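# Wedge the loose end board tight against the rail

## Task

Push a wedge into the open gap at the rail's end, with the wedge's flat face toward the loose end board, until that board is snug against the rail. The opposite end must stay wedged, and both end boards must remain upright and flat on the table. Everything must hold by itself once the robot lets go, so the robot must release and back away at the end.

## Robot and tools

Robot and frame: two 7-joint arms, left_arm and right_arm, each with a parallel gripper. All positions use one shared scene frame. The origin is on the table surface midway between the arms, +x points out over the table, +z points up, and left_arm sits on the +y side. The names left and right are not sides of any image. The state line reports, per arm, end_effector_position in metres and end_effector_quat_wxyz. The reported hand position can be slightly wrong, more so at long reach. That point lies between the pads when closed. Fingertips stick out about 19 mm past it when closed and 6 mm when fully open. Closing pushes the tips roughly 13 mm farther from the arm, so keep that clearance over surfaces. The gripper's fingers point along its +z axis and the jaws move along its y axis.

execute_actions takes "actions", a list holding zero or one item, plus an optional "pictures" boolean. An empty list sends nothing and just reports the state. A motion item has "rows" (1 to 15 rows) and "steps" (1 to 15, default 15). Each step lasts 1/30 s and uses one row; if rows run out, the last row repeats. A wait item has only "steps" (up to 300). It returns once that many steps have passed since the previous result, and your reply time counts toward them. A refused call moves nothing.

Each row is a single list of 18 numbers, each between -1 and 1, covering both arms even if only one moves. The first 9 are for left_arm and the next 9 for right_arm. In each block, the first 7 are joint offsets in this order: waist, shoulder, upper arm roll, elbow, forearm roll, wrist pitch, wrist roll. Then come the gripper position and the gripper speed.

The joint numbers are relative offsets, not poses. They are counted from the joint angles in the most recent result that printed them, not from the previous row. If no result has printed them yet, or for a second or later call in the same reply, they are counted from wherever the arm is when the action starts. Scale: 1.0 equals 0.9985 rad for waist, shoulder, upper arm roll and elbow, and 0.8765 rad for forearm roll, wrist pitch and wrist roll. A row of zeros is not a hold: it drives the arm back to the reference angles.

Joint ranges in radians: waist, upper arm roll, forearm roll and wrist roll ±69.115; shoulder ±2.250; elbow ±2.580; wrist pitch ±2.100. A call asking for more than 0.013 rad outward past a range end is refused. The true end may differ by up to 0.013 rad either way. Requests past it are clipped there, and a "joint sent to its limit" line may appear, possibly referring to an earlier action. No such line does not prove there is more room.

The gripper numbers are absolute settings. For position, +1 is fully open (85 mm), 0 is about 41 mm, the pads touch near -0.8, and -1 closes until blocked. For speed, -1 is about 20 mm/s, 0 about 85 and +1 about 150. To leave a gripper alone, resend its previous two numbers, because a 0 is a real command. A firm grip uses position -1 held there, giving roughly 190 to 235 N per pad. For a gentler grip, open first, then close to slightly narrower than the object. To release, command a width wider than the object. Fingers stay put once stopped until the position changes by 0.01 or more. They may re-close toward the requested width by themselves if the object gives, slips or is lost. position_measured_pct is about 50 - 50 x the position, so 0 means fully open. Stopping below 90 short of the request means something is held or blocking. About 90 or more means the pads met.

Motion: joints are limited in speed and acceleration and arrive together. Each step's target stays within 0.304 rad (first four joints) or 0.266 rad (last three) of the measured angle. Targets that would move the hand more than 70 mm are scaled back. Big moves may still be unfinished when the result arrives. Arms keep heading to the last target while you think, until they settle or a step is HELD.

Result lines: Joint positions and Joint velocities give one block per arm (rad, rad/s) in joint order. Joint torques follow the same order and carry offsets and noise. "joint command not followed" means a clearance check altered or blocked joint targets; the rest of the row still ran. HELD marks steps where your row was not fully sent. A TORQUE FAULT happens when contact torque reaches a load limit: 48.6 N m for the first four joints, 30.6 for the last three, including the weight of anything held. The arm then halts for 10 s and the rest of the call is dropped. MOTOR HOT warns from 60 °C. At 75 °C an OVER-TEMPERATURE FAULT lets that arm sag.

zoom_image takes "camera" (cam_high, cam_low, cam_left_wrist or cam_right_wrist) and "region" [x0, y0, x1, y1] in pixels of that camera's latest 504x504 image, origin top-left, at most 504 by 504. Calibration gives K, distortion and T_world_to_cam per camera. Wrist camera poses come from joint readings, and all are slightly uncertain.

finished_scene takes "scene", the current scene's number. Answering without any tool call ends everything.

Avoid: knocking anything off the table, colliding the arms or pressing them together, slamming, dropping, shoving hard, and torque faults. Occasional outside tugs or pushes can disturb held or loose parts.

Each tool is called after "Request:" as name(argument=value, ...), one argument or row to a line, values as JSON.

## Session

I'll start by looking at the scene.

Request:
execute_actions(
  actions=[],
)

Scene clock: 0.00 s of 5900.00 s.
left_arm: end_effector_position=(+0.5940, +0.7454, +0.1038) position_measured_pct=0.0 end_effector_quat_wxyz=(+0.291, +0.194, +0.893, +0.284) | right_arm: end_effector_position=(-0.0069, -0.2524, +0.3741) position_measured_pct=0.0 end_effector_quat_wxyz=(+0.048, -0.601, +0.798, -0.004)
Joint positions: left_arm=[-0.739  0.782 -0.117  1.831 -0.515 -0.351  1.03 ] | right_arm=[-0.886 -0.674 -0.101  2.019 -0.022  1.708  1.853]
Joint velocities: left_arm=[ 0. -0.  0. -0.  0.  0. -0.] | right_arm=[ 0.001  0.    -0.001  0.    -0.    -0.     0.   ]
Joint torques (N m, as the joint torque sensors report them, + toward a larger angle): no reading

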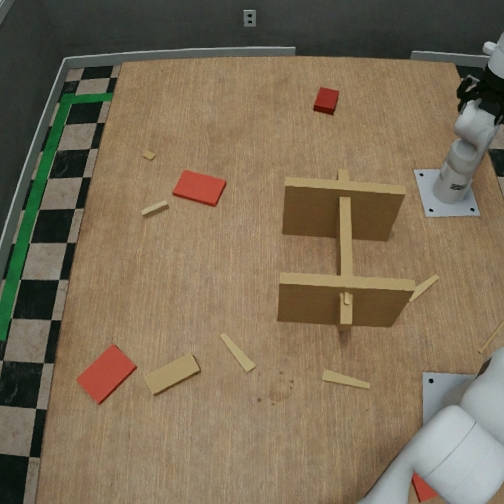

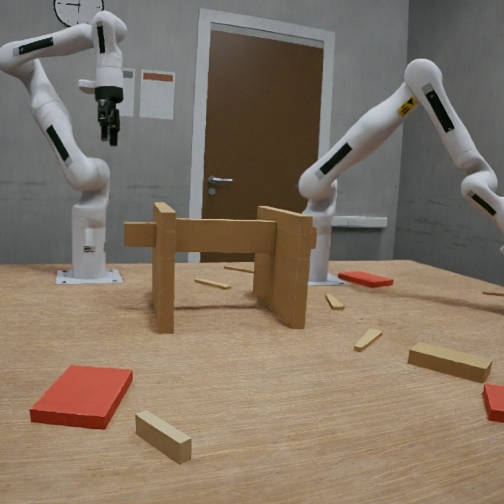

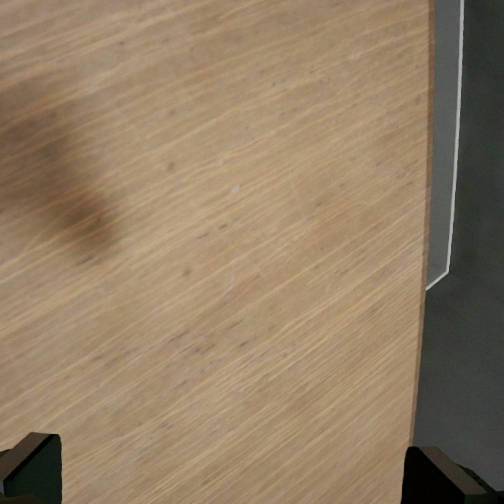

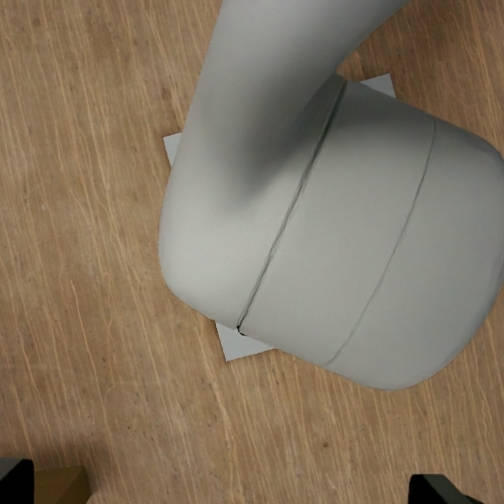

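Request:
zoom_image(
  camera="cam_high",
  region=[260, 150, 460, 350],
)

Request:
zoom_image(
  camera="cam_low",
  region=[110, 180, 340, 350],
)

Request:
zoom_image(
  camera="cam_high",
  region=[200, 310, 400, 410],
)

Request:
zoom_image(
  camera="cam_high",
  region=[384, 250, 504, 370],
)

Region (260, 150, 460, 350) of cam_high's 504x504 image, scaled by 2.520, with more detail than that image has.

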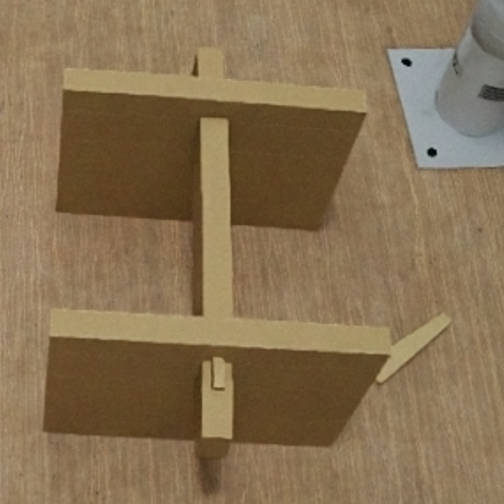

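Region (110, 180, 340, 350) of cam_low's 504x504 image, scaled by 2.191, with more detail than that image has; it fills the top 373 rows of this view, and the rest is white.

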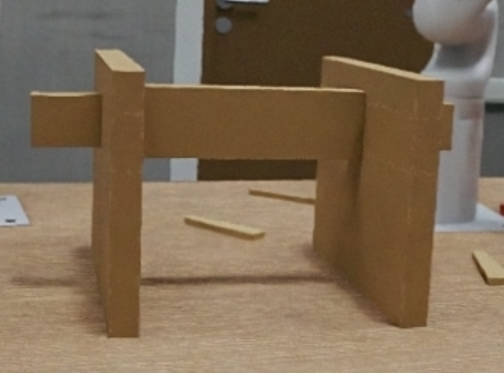

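Region (200, 310, 400, 410) of cam_high's 504x504 image, scaled by 2.520, with more detail than that image has.

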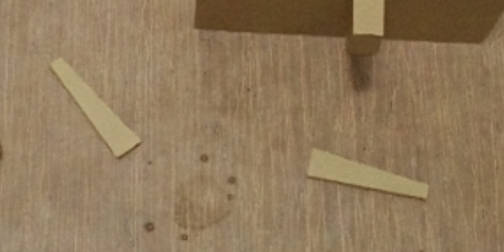

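Region (384, 250, 504, 370) of cam_high's 504x504 image, scaled by 4.200, with more detail than that image has.

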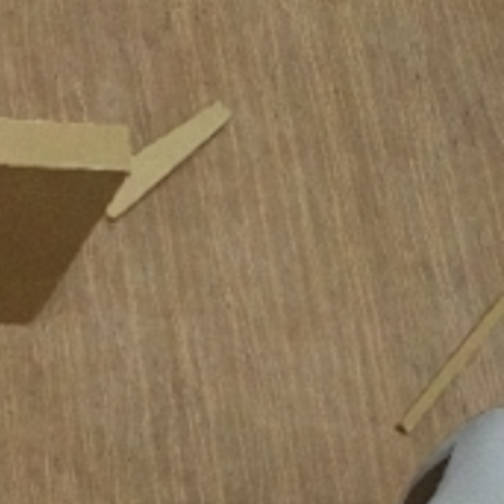

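Request:
execute_actions(
  actions=[
    {"rows": [[0.4224,-0.40,0.1172,-0.0648,0.5876,0.97,0.6343,1,0, 0.5088,0.9735,0.1012,-0.697,0.0251,-0.2133,0.9355,1,0]], "steps": 15},
  ],
  pictures=false,
)

Request:
execute_actions(
  actions=[
    {"steps": 60},
  ],
  pictures=false,
)

Scene clock: 120.50 s of 5900.00 s.
left_arm: end_effector_position=(+0.6798, +0.6098, +0.2323) position_measured_pct=0.0 end_effector_quat_wxyz=(+0.386, +0.101, +0.890, +0.222) | right_arm: end_effector_position=(+0.1335, -0.1879, +0.4420) position_measured_pct=0.0 end_effector_quat_wxyz=(+0.105, -0.561, +0.821, +0.003)
Joint positions: left_arm=[-0.508  0.559 -0.05   1.792 -0.304 -0.139  1.24 ] | right_arm=[-0.583 -0.365 -0.032  1.716 -0.008  1.58   2.117]
Joint velocities: left_arm=[ 0.554 -0.512  0.144 -0.08   0.664  0.663  0.663] | right_arm=[ 0.594  0.771  0.099 -0.772  0.023 -0.179  0.674]
Joint torques (N m, as the joint torque sensors report them, + toward a larger angle): left_arm=[ -0.02 -20.5    0.26  -8.61  -0.1   -1.41  -0.22] | right_arm=[-0.2  -1.25 -0.4  -8.88 -0.35 -0.35 -0.59]
Steps of this call (steps 1 to 90: nothing new was sent; then 117.00 s passed at rest; steps 91 to 105: all 15 steps of this action). Readings (joint positions | what the end effector reports):
91: left_arm=[-0.738 0.781 -0.118 1.831 -0.514 -0.349 1.030] | right_arm=[-0.884 -0.673 -0.101 2.018 -0.022 1.708 1.854] | left_arm position_measured_pct=0.0 | right_arm position_measured_pct=0.0
92: left_arm=[-0.732 0.775 -0.117 1.830 -0.509 -0.344 1.035] | right_arm=[-0.876 -0.666 -0.100 2.013 -0.022 1.705 1.858] | left_arm position_measured_pct=0.0 | right_arm position_measured_pct=0.0
94: left_arm=[-0.703 0.746 -0.109 1.825 -0.486 -0.320 1.058] | right_arm=[-0.845 -0.636 -0.091 1.986 -0.021 1.689 1.881] | left_arm position_measured_pct=0.0 | right_arm position_measured_pct=0.0
98: left_arm=[-0.633 0.676 -0.084 1.811 -0.426 -0.261 1.118] | right_arm=[-0.748 -0.539 -0.064 1.891 -0.014 1.637 1.965] | left_arm position_measured_pct=0.0 | right_arm position_measured_pct=0.0
105: the state above

Scene clock: 122.50 s of 5900.00 s.
left_arm: end_effector_position=(+0.5975, +0.4393, +0.2292) position_measured_pct=0.0 end_effector_quat_wxyz=(+0.243, -0.108, +0.964, +0.024) | right_arm: end_effector_position=(+0.3550, -0.1519, +0.3601) position_measured_pct=0.0 end_effector_quat_wxyz=(+0.000, -0.688, +0.726, +0.000)
Joint positions: left_arm=[-0.317  0.383 -0.     1.766  0.     0.5    1.585] | right_arm=[-0.378  0.298 -0.     1.323 -0.     1.521  2.673]
Joint velocities: left_arm=[ 0.    -0.     0.     0.    -0.     0.    -0.001] | right_arm=[ 0.001  0.    -0.    -0.001 -0.     0.002 -0.   ]
Joint torques (N m, as the joint torque sensors report them, + toward a larger angle): left_arm=[ -0.35 -17.36   0.66  -9.53  -0.11  -0.76   0.13] | right_arm=[ -0.13 -14.21   0.25  -9.13  -0.18  -0.33  -0.58]
Steps of this call (steps 1 to 45: the robot went on to your last target; steps 46 to 60: nothing new was sent). Readings (joint positions | what the end effector reports):
1: left_arm=[-0.490 0.542 -0.046 1.790 -0.281 -0.116 1.263] | right_arm=[-0.564 -0.339 -0.029 1.690 -0.007 1.574 2.140] | left_arm position_measured_pct=0.0 | right_arm position_measured_pct=0.0
2: left_arm=[-0.471 0.524 -0.041 1.787 -0.255 -0.090 1.289] | right_arm=[-0.546 -0.313 -0.026 1.664 -0.006 1.569 2.163] | left_arm position_measured_pct=0.0 | right_arm position_measured_pct=0.0
4: left_arm=[-0.434 0.490 -0.031 1.781 -0.197 -0.030 1.349] | right_arm=[-0.515 -0.260 -0.021 1.611 -0.005 1.560 2.209] | left_arm position_measured_pct=0.0 | right_arm position_measured_pct=0.0
8: left_arm=[-0.372 0.433 -0.013 1.772 -0.089 0.123 1.476] | right_arm=[-0.467 -0.147 -0.014 1.508 -0.003 1.545 2.308] | left_arm position_measured_pct=0.0 | right_arm position_measured_pct=0.0
60: the state above
All arms were judged still, so your last target was given up. Only a new action makes them travel on or press farther. Fingers that are still opening or closing keep moving.

Request:
execute_actions(
  actions=[
    {"rows": [[0.4222,-0.1703,0,0,0,0.7556,0,1,0, 0,0,0,0,0,0,0,1,0]], "steps": 15},
  ],
  pictures=false,
)

Request:
execute_actions(
  actions=[
    {"steps": 30},
  ],
)

Scene clock: 139.63 s of 5900.00 s.
left_arm: end_effector_position=(+0.5233, +0.2793, +0.2592) position_measured_pct=0.0 end_effector_quat_wxyz=(+0.163, +0.035, +0.986, -0.008) | right_arm: end_effector_position=(+0.3550, -0.1519, +0.3601) position_measured_pct=0.0 end_effector_quat_wxyz=(+0.000, -0.688, +0.726, +0.000)
Joint positions: left_arm=[-0.023  0.259 -0.     1.765  0.001  0.79   1.585] | right_arm=[-0.378  0.298 -0.     1.323 -0.     1.521  2.673]
Joint velocities: left_arm=[ 0.65  -0.234  0.007 -0.001  0.003  1.05  -0.   ] | right_arm=[-0.    -0.    -0.    -0.001  0.    -0.001 -0.   ]
Joint torques (N m, as the joint torque sensors report them, + toward a larger angle): left_arm=[ -0.75 -14.93   0.2   -9.12   0.03  -0.19   0.1 ] | right_arm=[  0.4  -14.85  -0.18  -8.74  -0.25  -0.31  -0.5 ]
Steps of this call (steps 1 to 90: nothing new was sent; then 13.63 s passed at rest; steps 91 to 105: all 15 steps of this action). Readings (joint positions | what the end effector reports):
91: left_arm=[-0.316 0.382 -0.001 1.766 0.000 0.500 1.585] | right_arm=[-0.378 0.298 -0.000 1.323 -0.000 1.521 2.673] | left_arm position_measured_pct=0.0 | right_arm position_measured_pct=0.0
92: left_arm=[-0.309 0.378 -0.002 1.766 -0.000 0.505 1.585] | right_arm=[-0.378 0.298 -0.000 1.323 -0.000 1.521 2.673] | left_arm position_measured_pct=0.0 | right_arm position_measured_pct=0.0
94: left_arm=[-0.279 0.362 -0.004 1.766 -0.000 0.528 1.585] | right_arm=[-0.378 0.298 -0.000 1.323 -0.000 1.521 2.673] | left_arm position_measured_pct=0.0 | right_arm position_measured_pct=0.0
98: left_arm=[-0.185 0.318 -0.001 1.765 0.000 0.609 1.585] | right_arm=[-0.378 0.298 -0.000 1.323 -0.000 1.521 2.673] | left_arm position_measured_pct=0.0 | right_arm position_measured_pct=0.0
105: the state above

Scene clock: 140.63 s of 5900.00 s.
left_arm: end_effector_position=(+0.4006, +0.2420, +0.2601) position_measured_pct=0.0 end_effector_quat_wxyz=(+0.000, +0.099, +0.995, -0.000) | right_arm: end_effector_position=(+0.3550, -0.1519, +0.3601) position_measured_pct=0.0 end_effector_quat_wxyz=(+0.000, -0.688, +0.726, +0.000)
Joint positions: left_arm=[ 0.104  0.213 -0.     1.766  0.     1.162  1.585] | right_arm=[-0.378  0.298 -0.     1.323 -0.     1.521  2.673]
Joint velocities: left_arm=[-0.001  0.    -0.     0.    -0.     0.     0.001] | right_arm=[-0.001  0.     0.    -0.     0.     0.001 -0.   ]
Joint torques (N m, as the joint torque sensors report them, + toward a larger angle): left_arm=[ -0.33 -13.17   0.51  -8.57  -0.13   0.61   0.16] | right_arm=[  0.43 -14.93   0.08  -8.85  -0.07   0.12  -0.37]
Steps of this call (steps 1 to 30: the robot went on to your last target). Readings (joint positions | what the end effector reports):
1: left_arm=[-0.002 0.251 -0.000 1.765 0.001 0.827 1.585] | right_arm=[-0.378 0.298 -0.000 1.323 -0.000 1.521 2.673] | left_arm position_measured_pct=0.0 | right_arm position_measured_pct=0.0
2: left_arm=[0.017 0.244 0.000 1.765 0.001 0.867 1.585] | right_arm=[-0.378 0.298 -0.000 1.323 -0.000 1.521 2.673] | left_arm position_measured_pct=0.0 | right_arm position_measured_pct=0.0
4: left_arm=[0.046 0.234 0.001 1.765 0.001 0.948 1.586] | right_arm=[-0.378 0.298 -0.000 1.323 -0.000 1.521 2.673] | left_arm position_measured_pct=0.0 | right_arm position_measured_pct=0.0
8: left_arm=[0.087 0.219 0.000 1.766 0.001 1.104 1.585] | right_arm=[-0.378 0.298 -0.000 1.323 -0.000 1.521 2.673] | left_arm position_measured_pct=0.0 | right_arm position_measured_pct=0.0
30: the state above
All arms were judged still, so your last target was given up. Only a new action makes them travel on or press farther. Fingers that are still opening or closing keep moving.
camera_calibration (this result's frames):
cam_left_wrist: T_world_to_cam=[[0.156612, 0.986668, 0.044249, -0.320251], [0.987653, -0.156627, -0.00314189, -0.302636], [0.00383059, 0.0441947, -0.999016, 0.391182], [0, 0, 0, 1]] pos_world=[0.347556, 0.251293, 0.404016]
cam_right_wrist: T_world_to_cam=[[-0.99987, -0.0000612418, 0.0161481, 0.347478], [0.0000979047, 0.999951, 0.00985447, 0.204611], [-0.0161479, 0.00985476, -0.999821, 0.50964], [0, 0, 0, 1]] pos_world=[0.355643, -0.209602, 0.501921]

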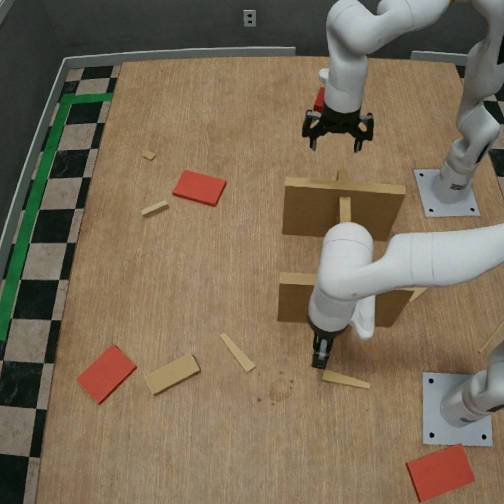

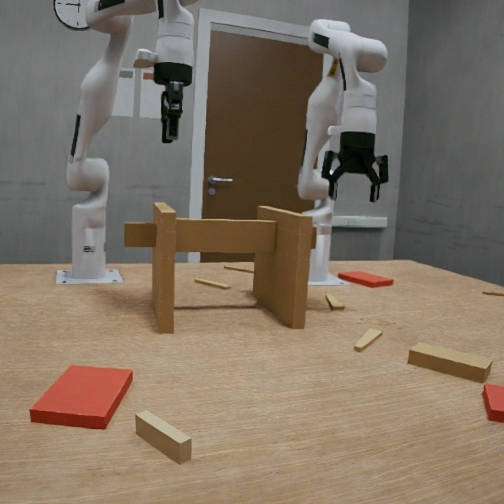

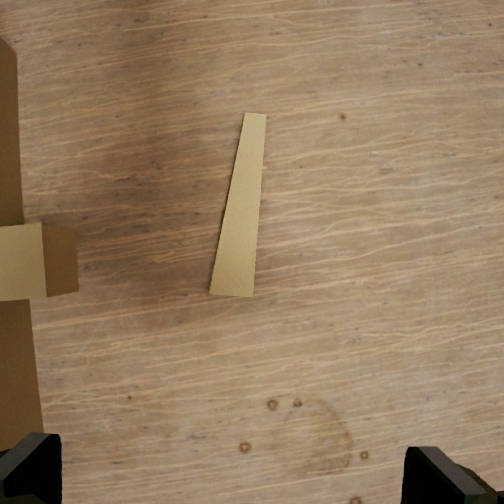

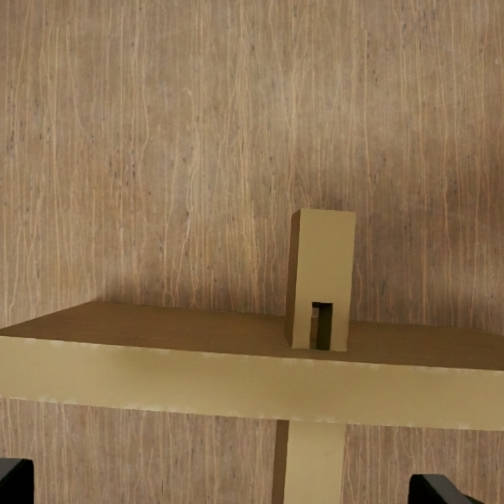

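Request:
zoom_image(
  camera="cam_left_wrist",
  region=[140, 100, 340, 310],
)

Request:
zoom_image(
  camera="cam_right_wrist",
  region=[240, 195, 420, 375],
)

Region (140, 100, 340, 310) of cam_left_wrist's 504x504 image, scaled by 2.400; it fills the left 480 columns of this view, and the rest is white.

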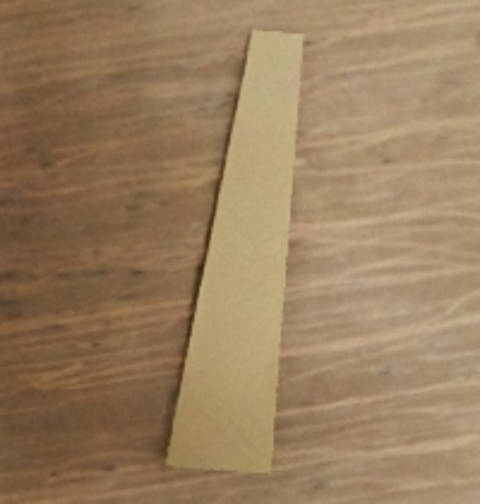

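Region (240, 195, 420, 375) of cam_right_wrist's 504x504 image, scaled by 2.800.

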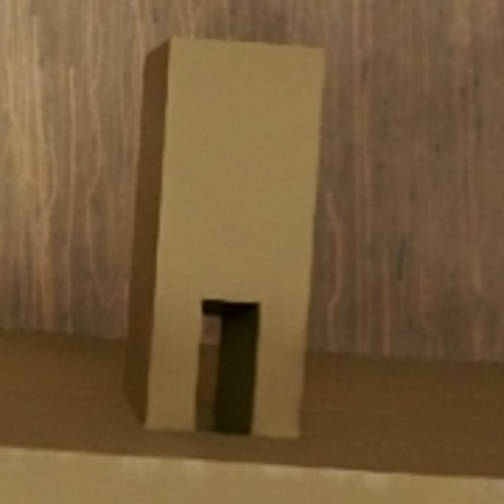

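Request:
zoom_image(
  camera="cam_left_wrist",
  region=[0, 200, 120, 320],
)

Request:
zoom_image(
  camera="cam_low",
  region=[110, 60, 260, 260],
)

Region (0, 200, 120, 320) of cam_left_wrist's 504x504 image, scaled by 4.200.

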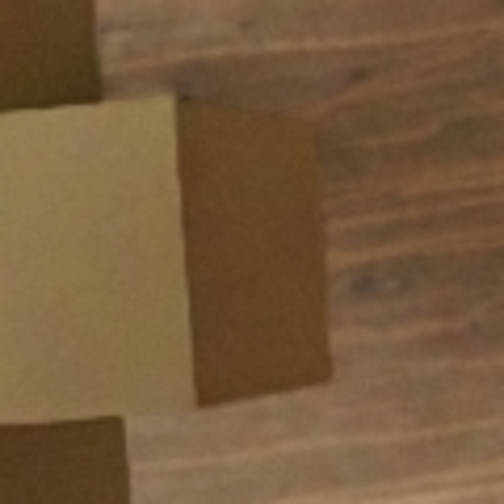

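Region (110, 60, 260, 260) of cam_low's 504x504 image, scaled by 2.520, with more detail than that image has; it fills the left 378 columns of this view, and the rest is white.

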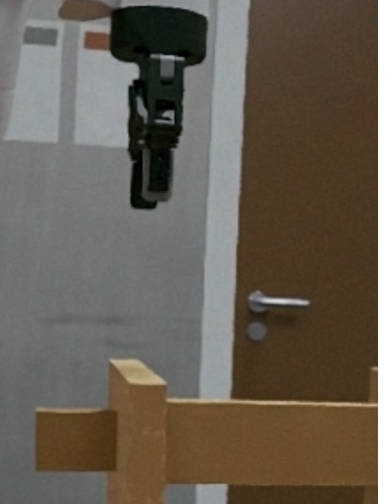

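Request:
execute_actions(
  actions=[
    {"rows": [[-0.004,0.5928,0,-0.2148,-0.0137,0.1675,-0.0365,0.15,0, 0.95,0.1,0,0.1,-0.3,0,-1.0,1,0]], "steps": 15},
  ],
  pictures=false,
)

Request:
execute_actions(
  actions=[
    {"steps": 45},
  ],
  pictures=false,
)

Scene clock: 261.13 s of 5900.00 s.
left_arm: end_effector_position=(+0.4166, +0.2431, +0.1495) position_measured_pct=36.9 end_effector_quat_wxyz=(-0.172, +0.112, +0.979, +0.022) | right_arm: end_effector_position=(+0.3570, -0.2567, +0.3068) position_measured_pct=0.0 end_effector_quat_wxyz=(-0.039, -0.353, +0.925, +0.136)
Joint positions: left_arm=[ 0.101  0.621 -0.001  1.579 -0.01   1.29   1.558] | right_arm=[ 0.029  0.384 -0.001  1.409 -0.228  1.521  2.323]
Joint velocities: left_arm=[-0.003  0.973  0.    -0.152 -0.008  0.103 -0.021] | right_arm=[ 0.97   0.069  0.001  0.069 -0.182 -0.001 -0.856]
Joint torques (N m, as the joint torque sensors report them, + toward a larger angle): left_arm=[ -0.18 -18.51   0.84  -6.49  -0.31   1.8    0.26] | right_arm=[  0.55 -16.76  -0.42  -8.17  -0.9    0.27  -0.31]
Steps of this call (steps 1 to 90: nothing new was sent; then 117.00 s passed at rest; steps 91 to 105: all 15 steps of this action). Readings (joint positions | what the end effector reports):
91: left_arm=[0.104 0.214 -0.000 1.765 0.000 1.163 1.585] | right_arm=[-0.376 0.298 -0.001 1.323 -0.001 1.521 2.673] | left_arm position_measured_pct=0.0 | right_arm position_measured_pct=0.0
92: left_arm=[0.104 0.221 -0.000 1.761 0.000 1.165 1.585] | right_arm=[-0.369 0.300 -0.002 1.324 -0.006 1.521 2.668] | left_arm position_measured_pct=0.8 | right_arm position_measured_pct=0.0
94: left_arm=[0.104 0.251 -0.000 1.741 -0.001 1.178 1.582] | right_arm=[-0.339 0.309 -0.002 1.333 -0.029 1.521 2.645] | left_arm position_measured_pct=4.8 | right_arm position_measured_pct=0.0
98: left_arm=[0.102 0.376 -0.000 1.661 -0.005 1.233 1.570] | right_arm=[-0.214 0.347 -0.003 1.370 -0.126 1.521 2.540] | left_arm position_measured_pct=16.3 | right_arm position_measured_pct=0.0
105: the state above

Scene clock: 262.63 s of 5900.00 s.
left_arm: end_effector_position=(+0.3942, +0.2486, +0.0847) position_measured_pct=42.5 end_effector_quat_wxyz=(-0.257, +0.112, +0.959, +0.030) | right_arm: end_effector_position=(+0.3246, -0.4650, +0.3003) position_measured_pct=0.0 end_effector_quat_wxyz=(-0.044, +0.171, +0.972, +0.157)
Joint positions: left_arm=[ 0.1    0.805 -0.     1.552 -0.012  1.309  1.553] | right_arm=[ 0.571  0.398 -0.     1.423 -0.263  1.521  1.797]
Joint velocities: left_arm=[-0.    -0.001  0.    -0.    -0.001  0.     0.   ] | right_arm=[-0.001  0.    -0.    -0.002 -0.    -0.001  0.   ]
Joint torques (N m, as the joint torque sensors report them, + toward a larger angle): left_arm=[ -0.28 -20.46   0.97  -5.29  -0.16   2.04   0.14] | right_arm=[ -0.19 -16.34   0.13  -8.42  -0.92   0.38  -0.46]
Steps of this call (steps 1 to 45: the robot went on to your last target). Readings (joint positions | what the end effector reports):
1: left_arm=[0.101 0.653 -0.000 1.574 -0.010 1.293 1.557] | right_arm=[0.061 0.386 -0.001 1.411 -0.233 1.521 2.295] | left_arm position_measured_pct=39.7 | right_arm position_measured_pct=0.0
2: left_arm=[0.101 0.685 -0.000 1.569 -0.011 1.296 1.556] | right_arm=[0.093 0.388 -0.001 1.412 -0.237 1.521 2.267] | left_arm position_measured_pct=40.9 | right_arm position_measured_pct=0.0
4: left_arm=[0.100 0.739 -0.001 1.561 -0.011 1.302 1.555] | right_arm=[0.156 0.390 -0.000 1.415 -0.244 1.521 2.211] | left_arm position_measured_pct=42.1 | right_arm position_measured_pct=0.0
8: left_arm=[0.100 0.794 -0.001 1.553 -0.012 1.308 1.554] | right_arm=[0.280 0.393 -0.000 1.418 -0.252 1.521 2.102] | left_arm position_measured_pct=42.5 | right_arm position_measured_pct=0.0
45: the state above
All arms were judged still, so your last target was given up. Only a new action makes them travel on or press farther. Fingers that are still opening or closing keep moving.

Request:
execute_actions(
  actions=[
    {"rows": [[-0.0012,0.042,0,0.1067,-0.001,-0.1702,0.001,0.15,0, 0.0711,0.2384,0,0.3986,-0.6532,-0.0582,-0.9116,1,0]], "steps": 15},
  ],
  pictures=false,
)

Request:
execute_actions(
  actions=[
    {"steps": 35},
  ],
)

Scene clock: 272.33 s of 5900.00 s.
left_arm: end_effector_position=(+0.3718, +0.2538, +0.0412) position_measured_pct=42.5 end_effector_quat_wxyz=(-0.257, +0.112, +0.960, +0.030) | right_arm: end_effector_position=(+0.2863, -0.3466, +0.2134) position_measured_pct=0.0 end_effector_quat_wxyz=(-0.246, +0.442, +0.791, +0.344)
Joint positions: left_arm=[ 0.099  0.846 -0.     1.658 -0.012  1.16   1.554] | right_arm=[ 0.63   0.596 -0.     1.748 -0.626  1.478  1.432]
Joint velocities: left_arm=[-0.     0.002  0.     0.003 -0.    -0.001  0.   ] | right_arm=[ 0.076  0.272 -0.005  0.539 -1.196 -0.061 -1.214]
Joint torques (N m, as the joint torque sensors report them, + toward a larger angle): left_arm=[ -0.19 -20.35   0.84  -4.15  -0.16   2.17   0.03] | right_arm=[  0.5  -18.24  -1.17  -5.95  -1.83   1.32  -0.34]
Steps of this call (steps 1 to 90: nothing new was sent; then 6.20 s passed at rest; steps 91 to 105: all 15 steps of this action). Readings (joint positions | what the end effector reports):
91: left_arm=[0.100 0.805 -0.000 1.552 -0.012 1.308 1.554] | right_arm=[0.571 0.399 -0.000 1.423 -0.264 1.521 1.796] | left_arm position_measured_pct=42.5 | right_arm position_measured_pct=0.0
92: left_arm=[0.100 0.807 -0.000 1.558 -0.012 1.300 1.554] | right_arm=[0.573 0.403 -0.000 1.428 -0.268 1.520 1.792] | left_arm position_measured_pct=42.5 | right_arm position_measured_pct=0.0
94: left_arm=[0.100 0.818 -0.000 1.585 -0.012 1.263 1.554] | right_arm=[0.580 0.425 -0.000 1.455 -0.291 1.516 1.769] | left_arm position_measured_pct=42.5 | right_arm position_measured_pct=0.0
98: left_arm=[0.099 0.843 -0.001 1.649 -0.012 1.172 1.554] | right_arm=[0.601 0.496 0.000 1.559 -0.382 1.500 1.678] | left_arm position_measured_pct=42.5 | right_arm position_measured_pct=0.0
105: the state above

Scene clock: 273.50 s of 5900.00 s.
left_arm: end_effector_position=(+0.3717, +0.2539, +0.0411) position_measured_pct=42.5 end_effector_quat_wxyz=(-0.257, +0.112, +0.960, +0.030) | right_arm: end_effector_position=(+0.3142, -0.3117, +0.2242) position_measured_pct=0.0 end_effector_quat_wxyz=(-0.344, +0.629, +0.595, +0.363)
Joint positions: left_arm=[ 0.099  0.847 -0.     1.658 -0.012  1.16   1.554] | right_arm=[ 0.642  0.636 -0.     1.821 -0.836  1.47   0.998]
Joint velocities: left_arm=[ 0.     0.001 -0.    -0.    -0.    -0.     0.   ] | right_arm=[ 0.001  0.     0.     0.001 -0.    -0.001  0.   ]
Joint torques (N m, as the joint torque sensors report them, + toward a larger angle): left_arm=[ -0.33 -20.08   0.63  -4.15  -0.17   2.17   0.1 ] | right_arm=[  0.06 -16.16  -1.82  -4.26  -1.52   1.82  -0.5 ]
Steps of this call (steps 1 to 30: the robot went on to your last target; steps 31 to 35: nothing new was sent). Readings (joint positions | what the end effector reports):
1: left_arm=[0.099 0.846 -0.000 1.658 -0.012 1.160 1.554] | right_arm=[0.632 0.605 -0.000 1.764 -0.665 1.477 1.392] | left_arm position_measured_pct=42.5 | right_arm position_measured_pct=0.0
2: left_arm=[0.099 0.846 -0.000 1.658 -0.012 1.160 1.554] | right_arm=[0.634 0.611 -0.000 1.777 -0.700 1.475 1.351] | left_arm position_measured_pct=42.5 | right_arm position_measured_pct=0.0
4: left_arm=[0.099 0.847 -0.000 1.658 -0.012 1.160 1.554] | right_arm=[0.637 0.620 -0.001 1.795 -0.754 1.473 1.270] | left_arm position_measured_pct=42.5 | right_arm position_measured_pct=0.0
8: left_arm=[0.099 0.847 -0.000 1.658 -0.012 1.160 1.554] | right_arm=[0.640 0.631 -0.000 1.813 -0.811 1.471 1.107] | left_arm position_measured_pct=42.5 | right_arm position_measured_pct=0.0
35: the state above
All arms were judged still, so your last target was given up. Only a new action makes them travel on or press farther. Fingers that are still opening or closing keep moving.
camera_calibration (this result's frames):
cam_left_wrist: T_world_to_cam=[[0.217163, 0.974369, 0.0586927, -0.337759], [0.849894, -0.159162, -0.502342, -0.200476], [-0.480124, 0.158973, -0.862675, 0.31716], [0, 0, 0, 1]] pos_world=[0.396009, 0.246774, 0.192723]
cam_right_wrist: T_world_to_cam=[[0.997605, -0.0418988, 0.0550312, -0.340558], [0.0260352, -0.509644, -0.859991, 0.0820286], [0.0640789, 0.859365, -0.507333, 0.503853], [0, 0, 0, 1]] pos_world=[0.30532, -0.405457, 0.344906]

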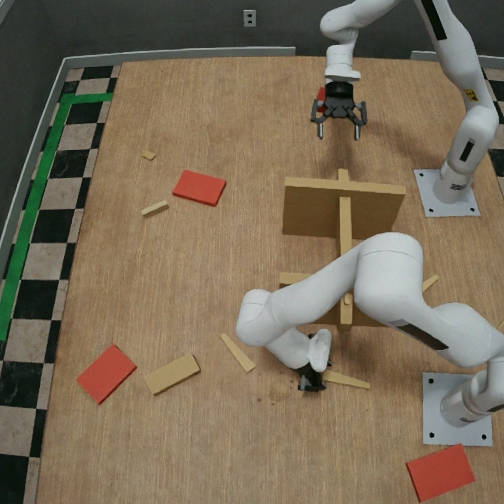

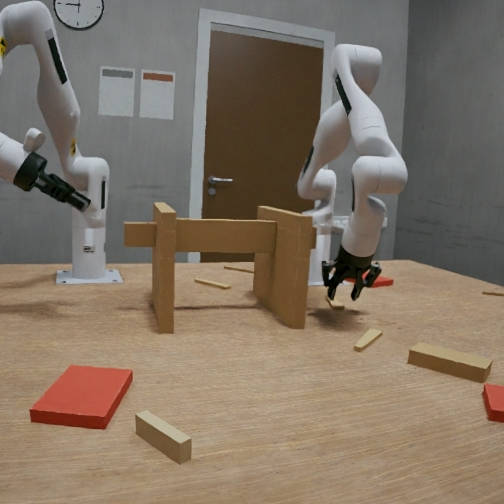

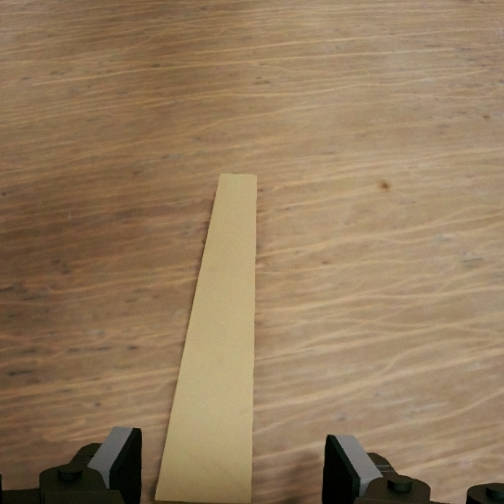

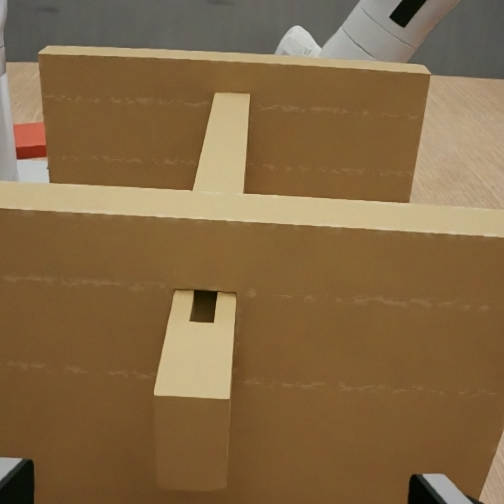

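Request:
zoom_image(
  camera="cam_low",
  region=[300, 240, 400, 320],
)

Region (300, 240, 400, 320) of cam_low's 504x504 image, scaled by 5.040, with more detail than that image has; it fills the top 403 rows of this view, and the rest is white.

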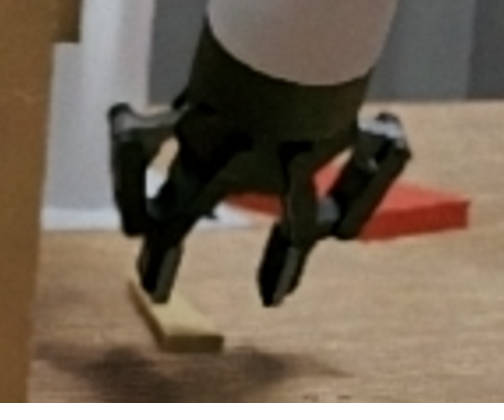

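Request:
execute_actions(
  actions=[
    {"rows": [[0.007,0.002,0,0.016,0.003,-0.021,0.006,0.15,0, 0,0,0,0,0,0,0,1,0],[0.0138,0.004,0,0.03,0.007,-0.04,0.0121,0.15,0, 0,0,0,0,0,0,0,1,0],[0.0138,0.004,0,0.03,0.007,-0.04,0.0121,0.15,0, 0,0,0,0,0,0,0,1,0],[0.0138,0.004,0,0.03,0.007,-0.04,0.0121,0.15,0, 0,0,0,0,0,0,0,1,0],[0.0138,0.007,0,0.047,0.007,-0.062,0.0121,0.15,0, 0,0,0,0,0,0,0,1,0],[0.0138,0.007,0,0.047,0.007,-0.062,0.0121,0.15,0, 0,0,0,0,0,0,0,1,0],[0.0138,0.0096,0,0.0645,0.007,-0.0842,0.0121,0.15,0, 0,0,0,0,0,0,0,1,0]], "steps": 15},
  ],
)

Scene clock: 316.23 s of 5900.00 s.
left_arm: end_effector_position=(+0.3539, +0.2512, +0.0251) position_measured_pct=42.5 end_effector_quat_wxyz=(-0.257, +0.112, +0.960, +0.030) | right_arm: end_effector_position=(+0.3142, -0.3117, +0.2242) position_measured_pct=0.0 end_effector_quat_wxyz=(-0.344, +0.629, +0.595, +0.363)
Joint positions: left_arm=[ 0.113  0.856 -0.     1.722 -0.006  1.086  1.565] | right_arm=[ 0.642  0.636 -0.     1.821 -0.836  1.47   0.998]
Joint velocities: left_arm=[ 0.     0.    -0.     0.005  0.001 -0.005 -0.001] | right_arm=[ 0.     0.     0.    -0.001  0.    -0.    -0.   ]
Joint torques (N m, as the joint torque sensors report them, + toward a larger angle): left_arm=[ -0.29 -19.57   0.73  -3.83  -0.18   1.94   0.19] | right_arm=[  0.02 -15.9   -1.27  -4.44  -1.49   1.72  -0.61]
Steps of this call (steps 1 to 90: nothing new was sent; then 39.23 s passed at rest; steps 91 to 105: all 15 steps of this action). Readings (joint positions | what the end effector reports):
91: left_arm=[0.100 0.847 -0.001 1.659 -0.012 1.159 1.555] | right_arm=[0.642 0.636 -0.000 1.821 -0.836 1.470 0.998] | left_arm position_measured_pct=42.5 | right_arm position_measured_pct=0.0
92: left_arm=[0.102 0.847 -0.001 1.664 -0.012 1.153 1.556] | right_arm=[0.642 0.636 -0.000 1.821 -0.836 1.470 0.998] | left_arm position_measured_pct=42.5 | right_arm position_measured_pct=0.0
94: left_arm=[0.109 0.849 -0.001 1.678 -0.009 1.136 1.561] | right_arm=[0.642 0.636 -0.000 1.821 -0.836 1.470 0.998] | left_arm position_measured_pct=42.5 | right_arm position_measured_pct=0.0
98: left_arm=[0.112 0.853 -0.000 1.705 -0.006 1.106 1.565] | right_arm=[0.642 0.636 -0.000 1.821 -0.836 1.470 0.998] | left_arm position_measured_pct=42.5 | right_arm position_measured_pct=0.0
105: the state above
camera_calibration (this result's frames):
cam_left_wrist: T_world_to_cam=[[0.216992, 0.974331, 0.0599484, -0.330273], [0.850049, -0.158407, -0.502319, -0.194133], [-0.479928, 0.159958, -0.862602, 0.294857], [0, 0, 0, 1]] pos_world=[0.3782, 0.243879, 0.176627]
cam_right_wrist: T_world_to_cam=[[0.997605, -0.0418999, 0.0550324, -0.340559], [0.0260357, -0.509645, -0.859991, 0.0820275], [0.0640805, 0.859364, -0.507333, 0.503853], [0, 0, 0, 1]] pos_world=[0.305321, -0.405458, 0.344906]

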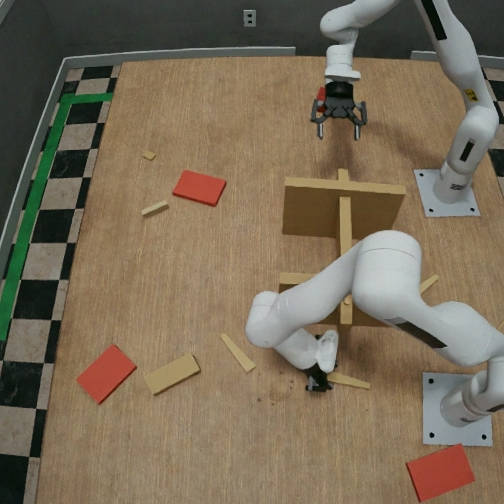

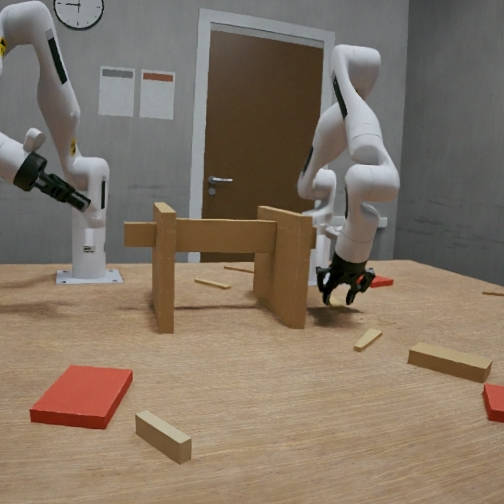

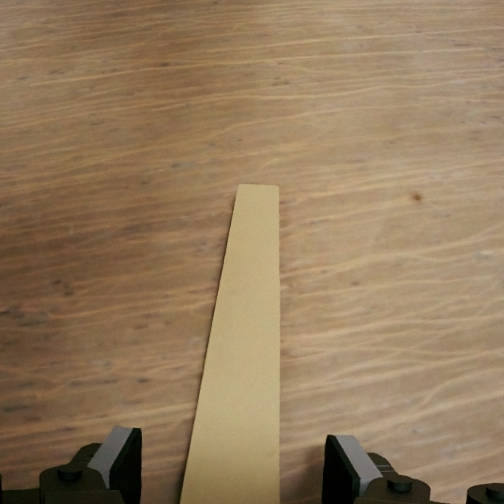

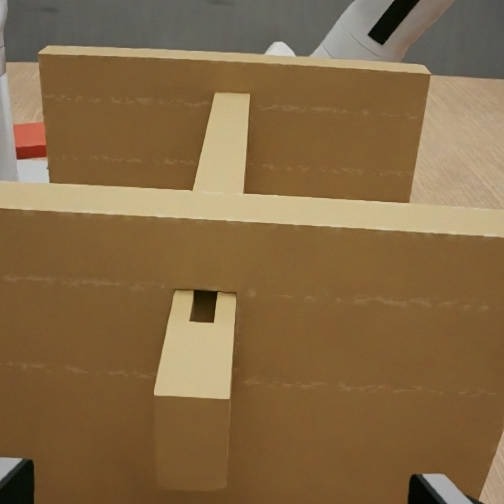

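Request:
zoom_image(
  camera="cam_low",
  region=[305, 270, 375, 320],
)

Region (305, 270, 375, 320) of cam_low's 504x504 image, scaled by 7.200, with more detail than that image has; it fills the top 360 rows of this view, and the rest is white.

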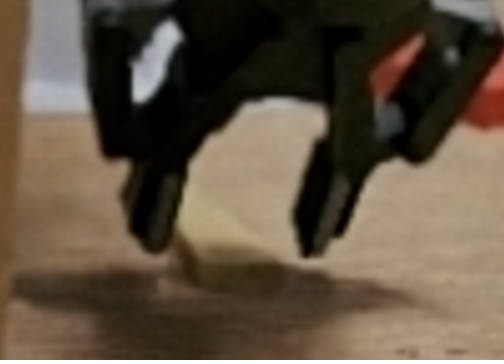

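Request:
execute_actions(
  actions=[
    {"rows": [[0,0.004,0,0,0,-0.0046,0,-0.13,0, 0,0,0,0,0,0,0,1,0],[0,0.004,0,0,0,-0.0046,0,-0.13,0, 0,0,0,0,0,0,0,1,0],[0,0.004,0,0,0,-0.0046,0,-0.13,0, 0,0,0,0,0,0,0,1,0],[0,0.0083,0,0.0003,0,-0.0097,0,-0.13,0, 0,0,0,0,0,0,0,1,0]], "steps": 15},
  ],
)

Request:
zoom_image(
  camera="cam_low",
  region=[305, 270, 375, 320],
)

Scene clock: 330.60 s of 5900.00 s.
left_arm: end_effector_position=(+0.3539, +0.2512, +0.0210) position_measured_pct=56.3 end_effector_quat_wxyz=(-0.257, +0.112, +0.960, +0.030) | right_arm: end_effector_position=(+0.3142, -0.3117, +0.2242) position_measured_pct=0.0 end_effector_quat_wxyz=(-0.344, +0.629, +0.595, +0.363)
Joint positions: left_arm=[ 0.113  0.864 -0.     1.722 -0.006  1.078  1.565] | right_arm=[ 0.642  0.636 -0.     1.821 -0.836  1.47   0.998]
Joint velocities: left_arm=[ 0.001  0.    -0.    -0.    -0.    -0.    -0.   ] | right_arm=[-0.     0.001  0.     0.001  0.     0.     0.   ]
Joint torques (N m, as the joint torque sensors report them, + toward a larger angle): left_arm=[ -0.13 -19.45   0.99  -3.6   -0.13   2.11   0.1 ] | right_arm=[  0.2  -16.19  -1.11  -4.03  -1.69   1.67  -0.57]
Steps of this call (steps 1 to 15: the robot went on to your last target; steps 16 to 90: nothing new was sent; then 10.87 s passed at rest; steps 91 to 105: all 15 steps of this action). Readings (joint positions | what the end effector reports):
91: left_arm=[0.113 0.857 -0.000 1.722 -0.006 1.085 1.565] | right_arm=[0.642 0.636 -0.000 1.821 -0.836 1.470 0.998] | left_arm position_measured_pct=42.5 | right_arm position_measured_pct=0.0
92: left_arm=[0.113 0.858 -0.000 1.722 -0.006 1.084 1.565] | right_arm=[0.642 0.636 -0.000 1.821 -0.836 1.470 0.998] | left_arm position_measured_pct=42.9 | right_arm position_measured_pct=0.0
94: left_arm=[0.113 0.860 -0.000 1.722 -0.006 1.082 1.565] | right_arm=[0.642 0.636 -0.000 1.821 -0.836 1.470 0.998] | left_arm position_measured_pct=47.2 | right_arm position_measured_pct=0.0
98: left_arm=[0.113 0.864 -0.000 1.722 -0.006 1.078 1.565] | right_arm=[0.642 0.636 -0.000 1.821 -0.836 1.470 0.998] | left_arm position_measured_pct=55.6 | right_arm position_measured_pct=0.0
105: the state above
camera_calibration (this result's frames):
cam_left_wrist: T_world_to_cam=[[0.217024, 0.974326, 0.0599055, -0.330034], [0.850032, -0.158453, -0.502333, -0.196126], [-0.479944, 0.15994, -0.862597, 0.291376], [0, 0, 0, 1]] pos_world=[0.378183, 0.243881, 0.17259]
cam_right_wrist: T_world_to_cam=[[0.997605, -0.0419009, 0.0550338, -0.340561], [0.0260363, -0.509645, -0.859991, 0.0820267], [0.064082, 0.859364, -0.507334, 0.503853], [0, 0, 0, 1]] pos_world=[0.305322, -0.405458, 0.344906]

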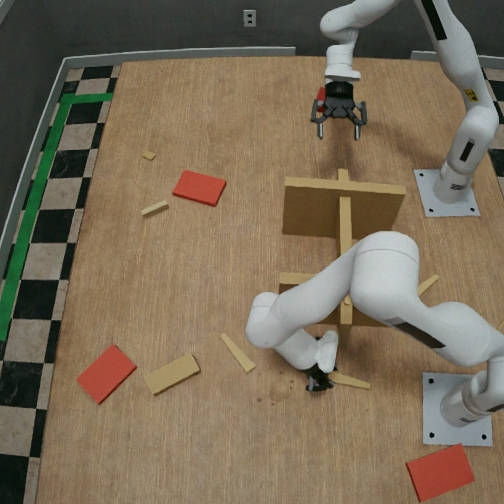

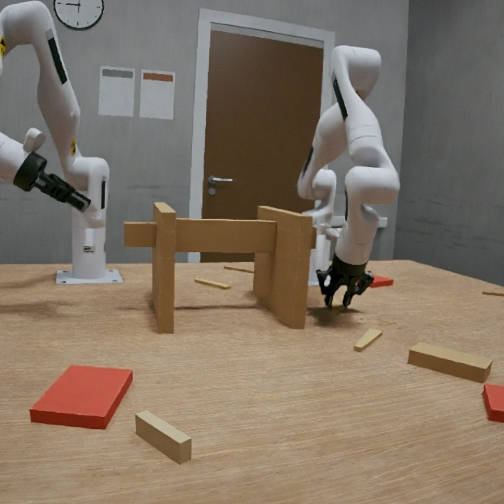

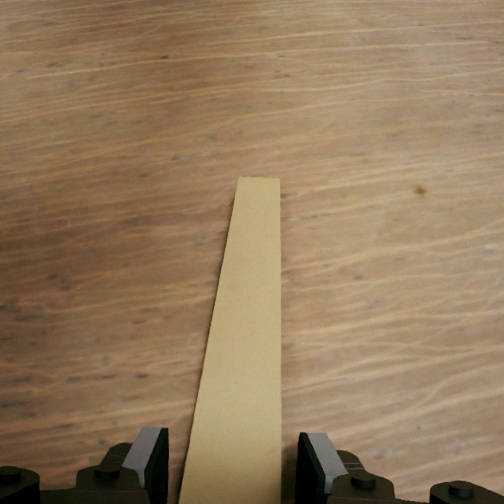

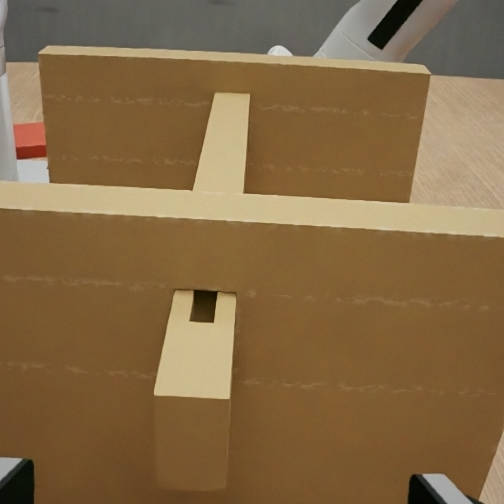

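Region (305, 270, 375, 320) of cam_low's 504x504 image, scaled by 7.200, with more detail than that image has; it fills the top 360 rows of this view, and the rest is white.

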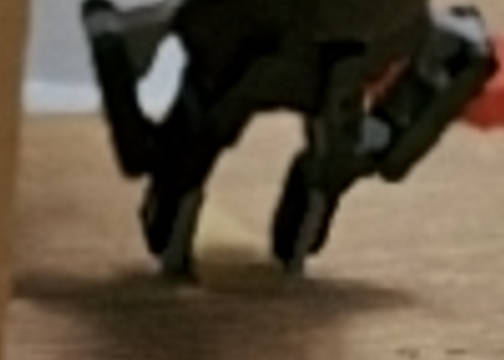

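Request:
execute_actions(
  actions=[
    {"rows": [[0,0.0041,0,0,0,-0.0048,0,-0.13,0, 0,0,0,0,0,0,0,1,0]], "steps": 12},
  ],
  pictures=false,
)

Scene clock: 335.43 s of 5900.00 s.
left_arm: end_effector_position=(+0.3538, +0.2512, +0.0198) position_measured_pct=56.3 end_effector_quat_wxyz=(-0.257, +0.112, +0.960, +0.030) | right_arm: end_effector_position=(+0.3142, -0.3117, +0.2242) position_measured_pct=0.0 end_effector_quat_wxyz=(-0.344, +0.629, +0.595, +0.363)
Joint positions: left_arm=[ 0.113  0.867 -0.     1.723 -0.006  1.075  1.565] | right_arm=[ 0.642  0.636 -0.     1.821 -0.836  1.47   0.998]
Joint velocities: left_arm=[ 0.     0.     0.    -0.001  0.    -0.     0.   ] | right_arm=[-0.001  0.    -0.    -0.    -0.    -0.002 -0.   ]
Joint torques (N m, as the joint torque sensors report them, + toward a larger angle): left_arm=[ -0.27 -18.29   0.9   -3.82  -0.11   1.33   0.2 ] | right_arm=[  0.05 -16.47  -1.37  -4.04  -1.66   2.15  -0.54]
Steps of this call (steps 1 to 15: the robot went on to your last target; steps 16 to 90: nothing new was sent; then 1.43 s passed at rest; steps 91 to 102: all 12 steps of this action). Readings (joint positions | what the end effector reports):
91: left_arm=[0.113 0.865 -0.000 1.722 -0.006 1.077 1.565] | right_arm=[0.642 0.636 -0.000 1.821 -0.836 1.470 0.998] | left_arm position_measured_pct=56.3 | right_arm position_measured_pct=0.0
92: left_arm=[0.113 0.867 -0.000 1.722 -0.006 1.076 1.565] | right_arm=[0.642 0.636 -0.000 1.821 -0.836 1.470 0.998] | left_arm position_measured_pct=56.3 | right_arm position_measured_pct=0.0
94: left_arm=[0.113 0.867 -0.000 1.722 -0.006 1.075 1.565] | right_arm=[0.642 0.636 -0.000 1.821 -0.836 1.470 0.998] | left_arm position_measured_pct=56.3 | right_arm position_measured_pct=0.0
98: left_arm=[0.113 0.867 -0.000 1.723 -0.006 1.075 1.565] | right_arm=[0.642 0.636 -0.000 1.821 -0.836 1.470 0.998] | left_arm position_measured_pct=56.3 | right_arm position_measured_pct=0.0
102: the state above


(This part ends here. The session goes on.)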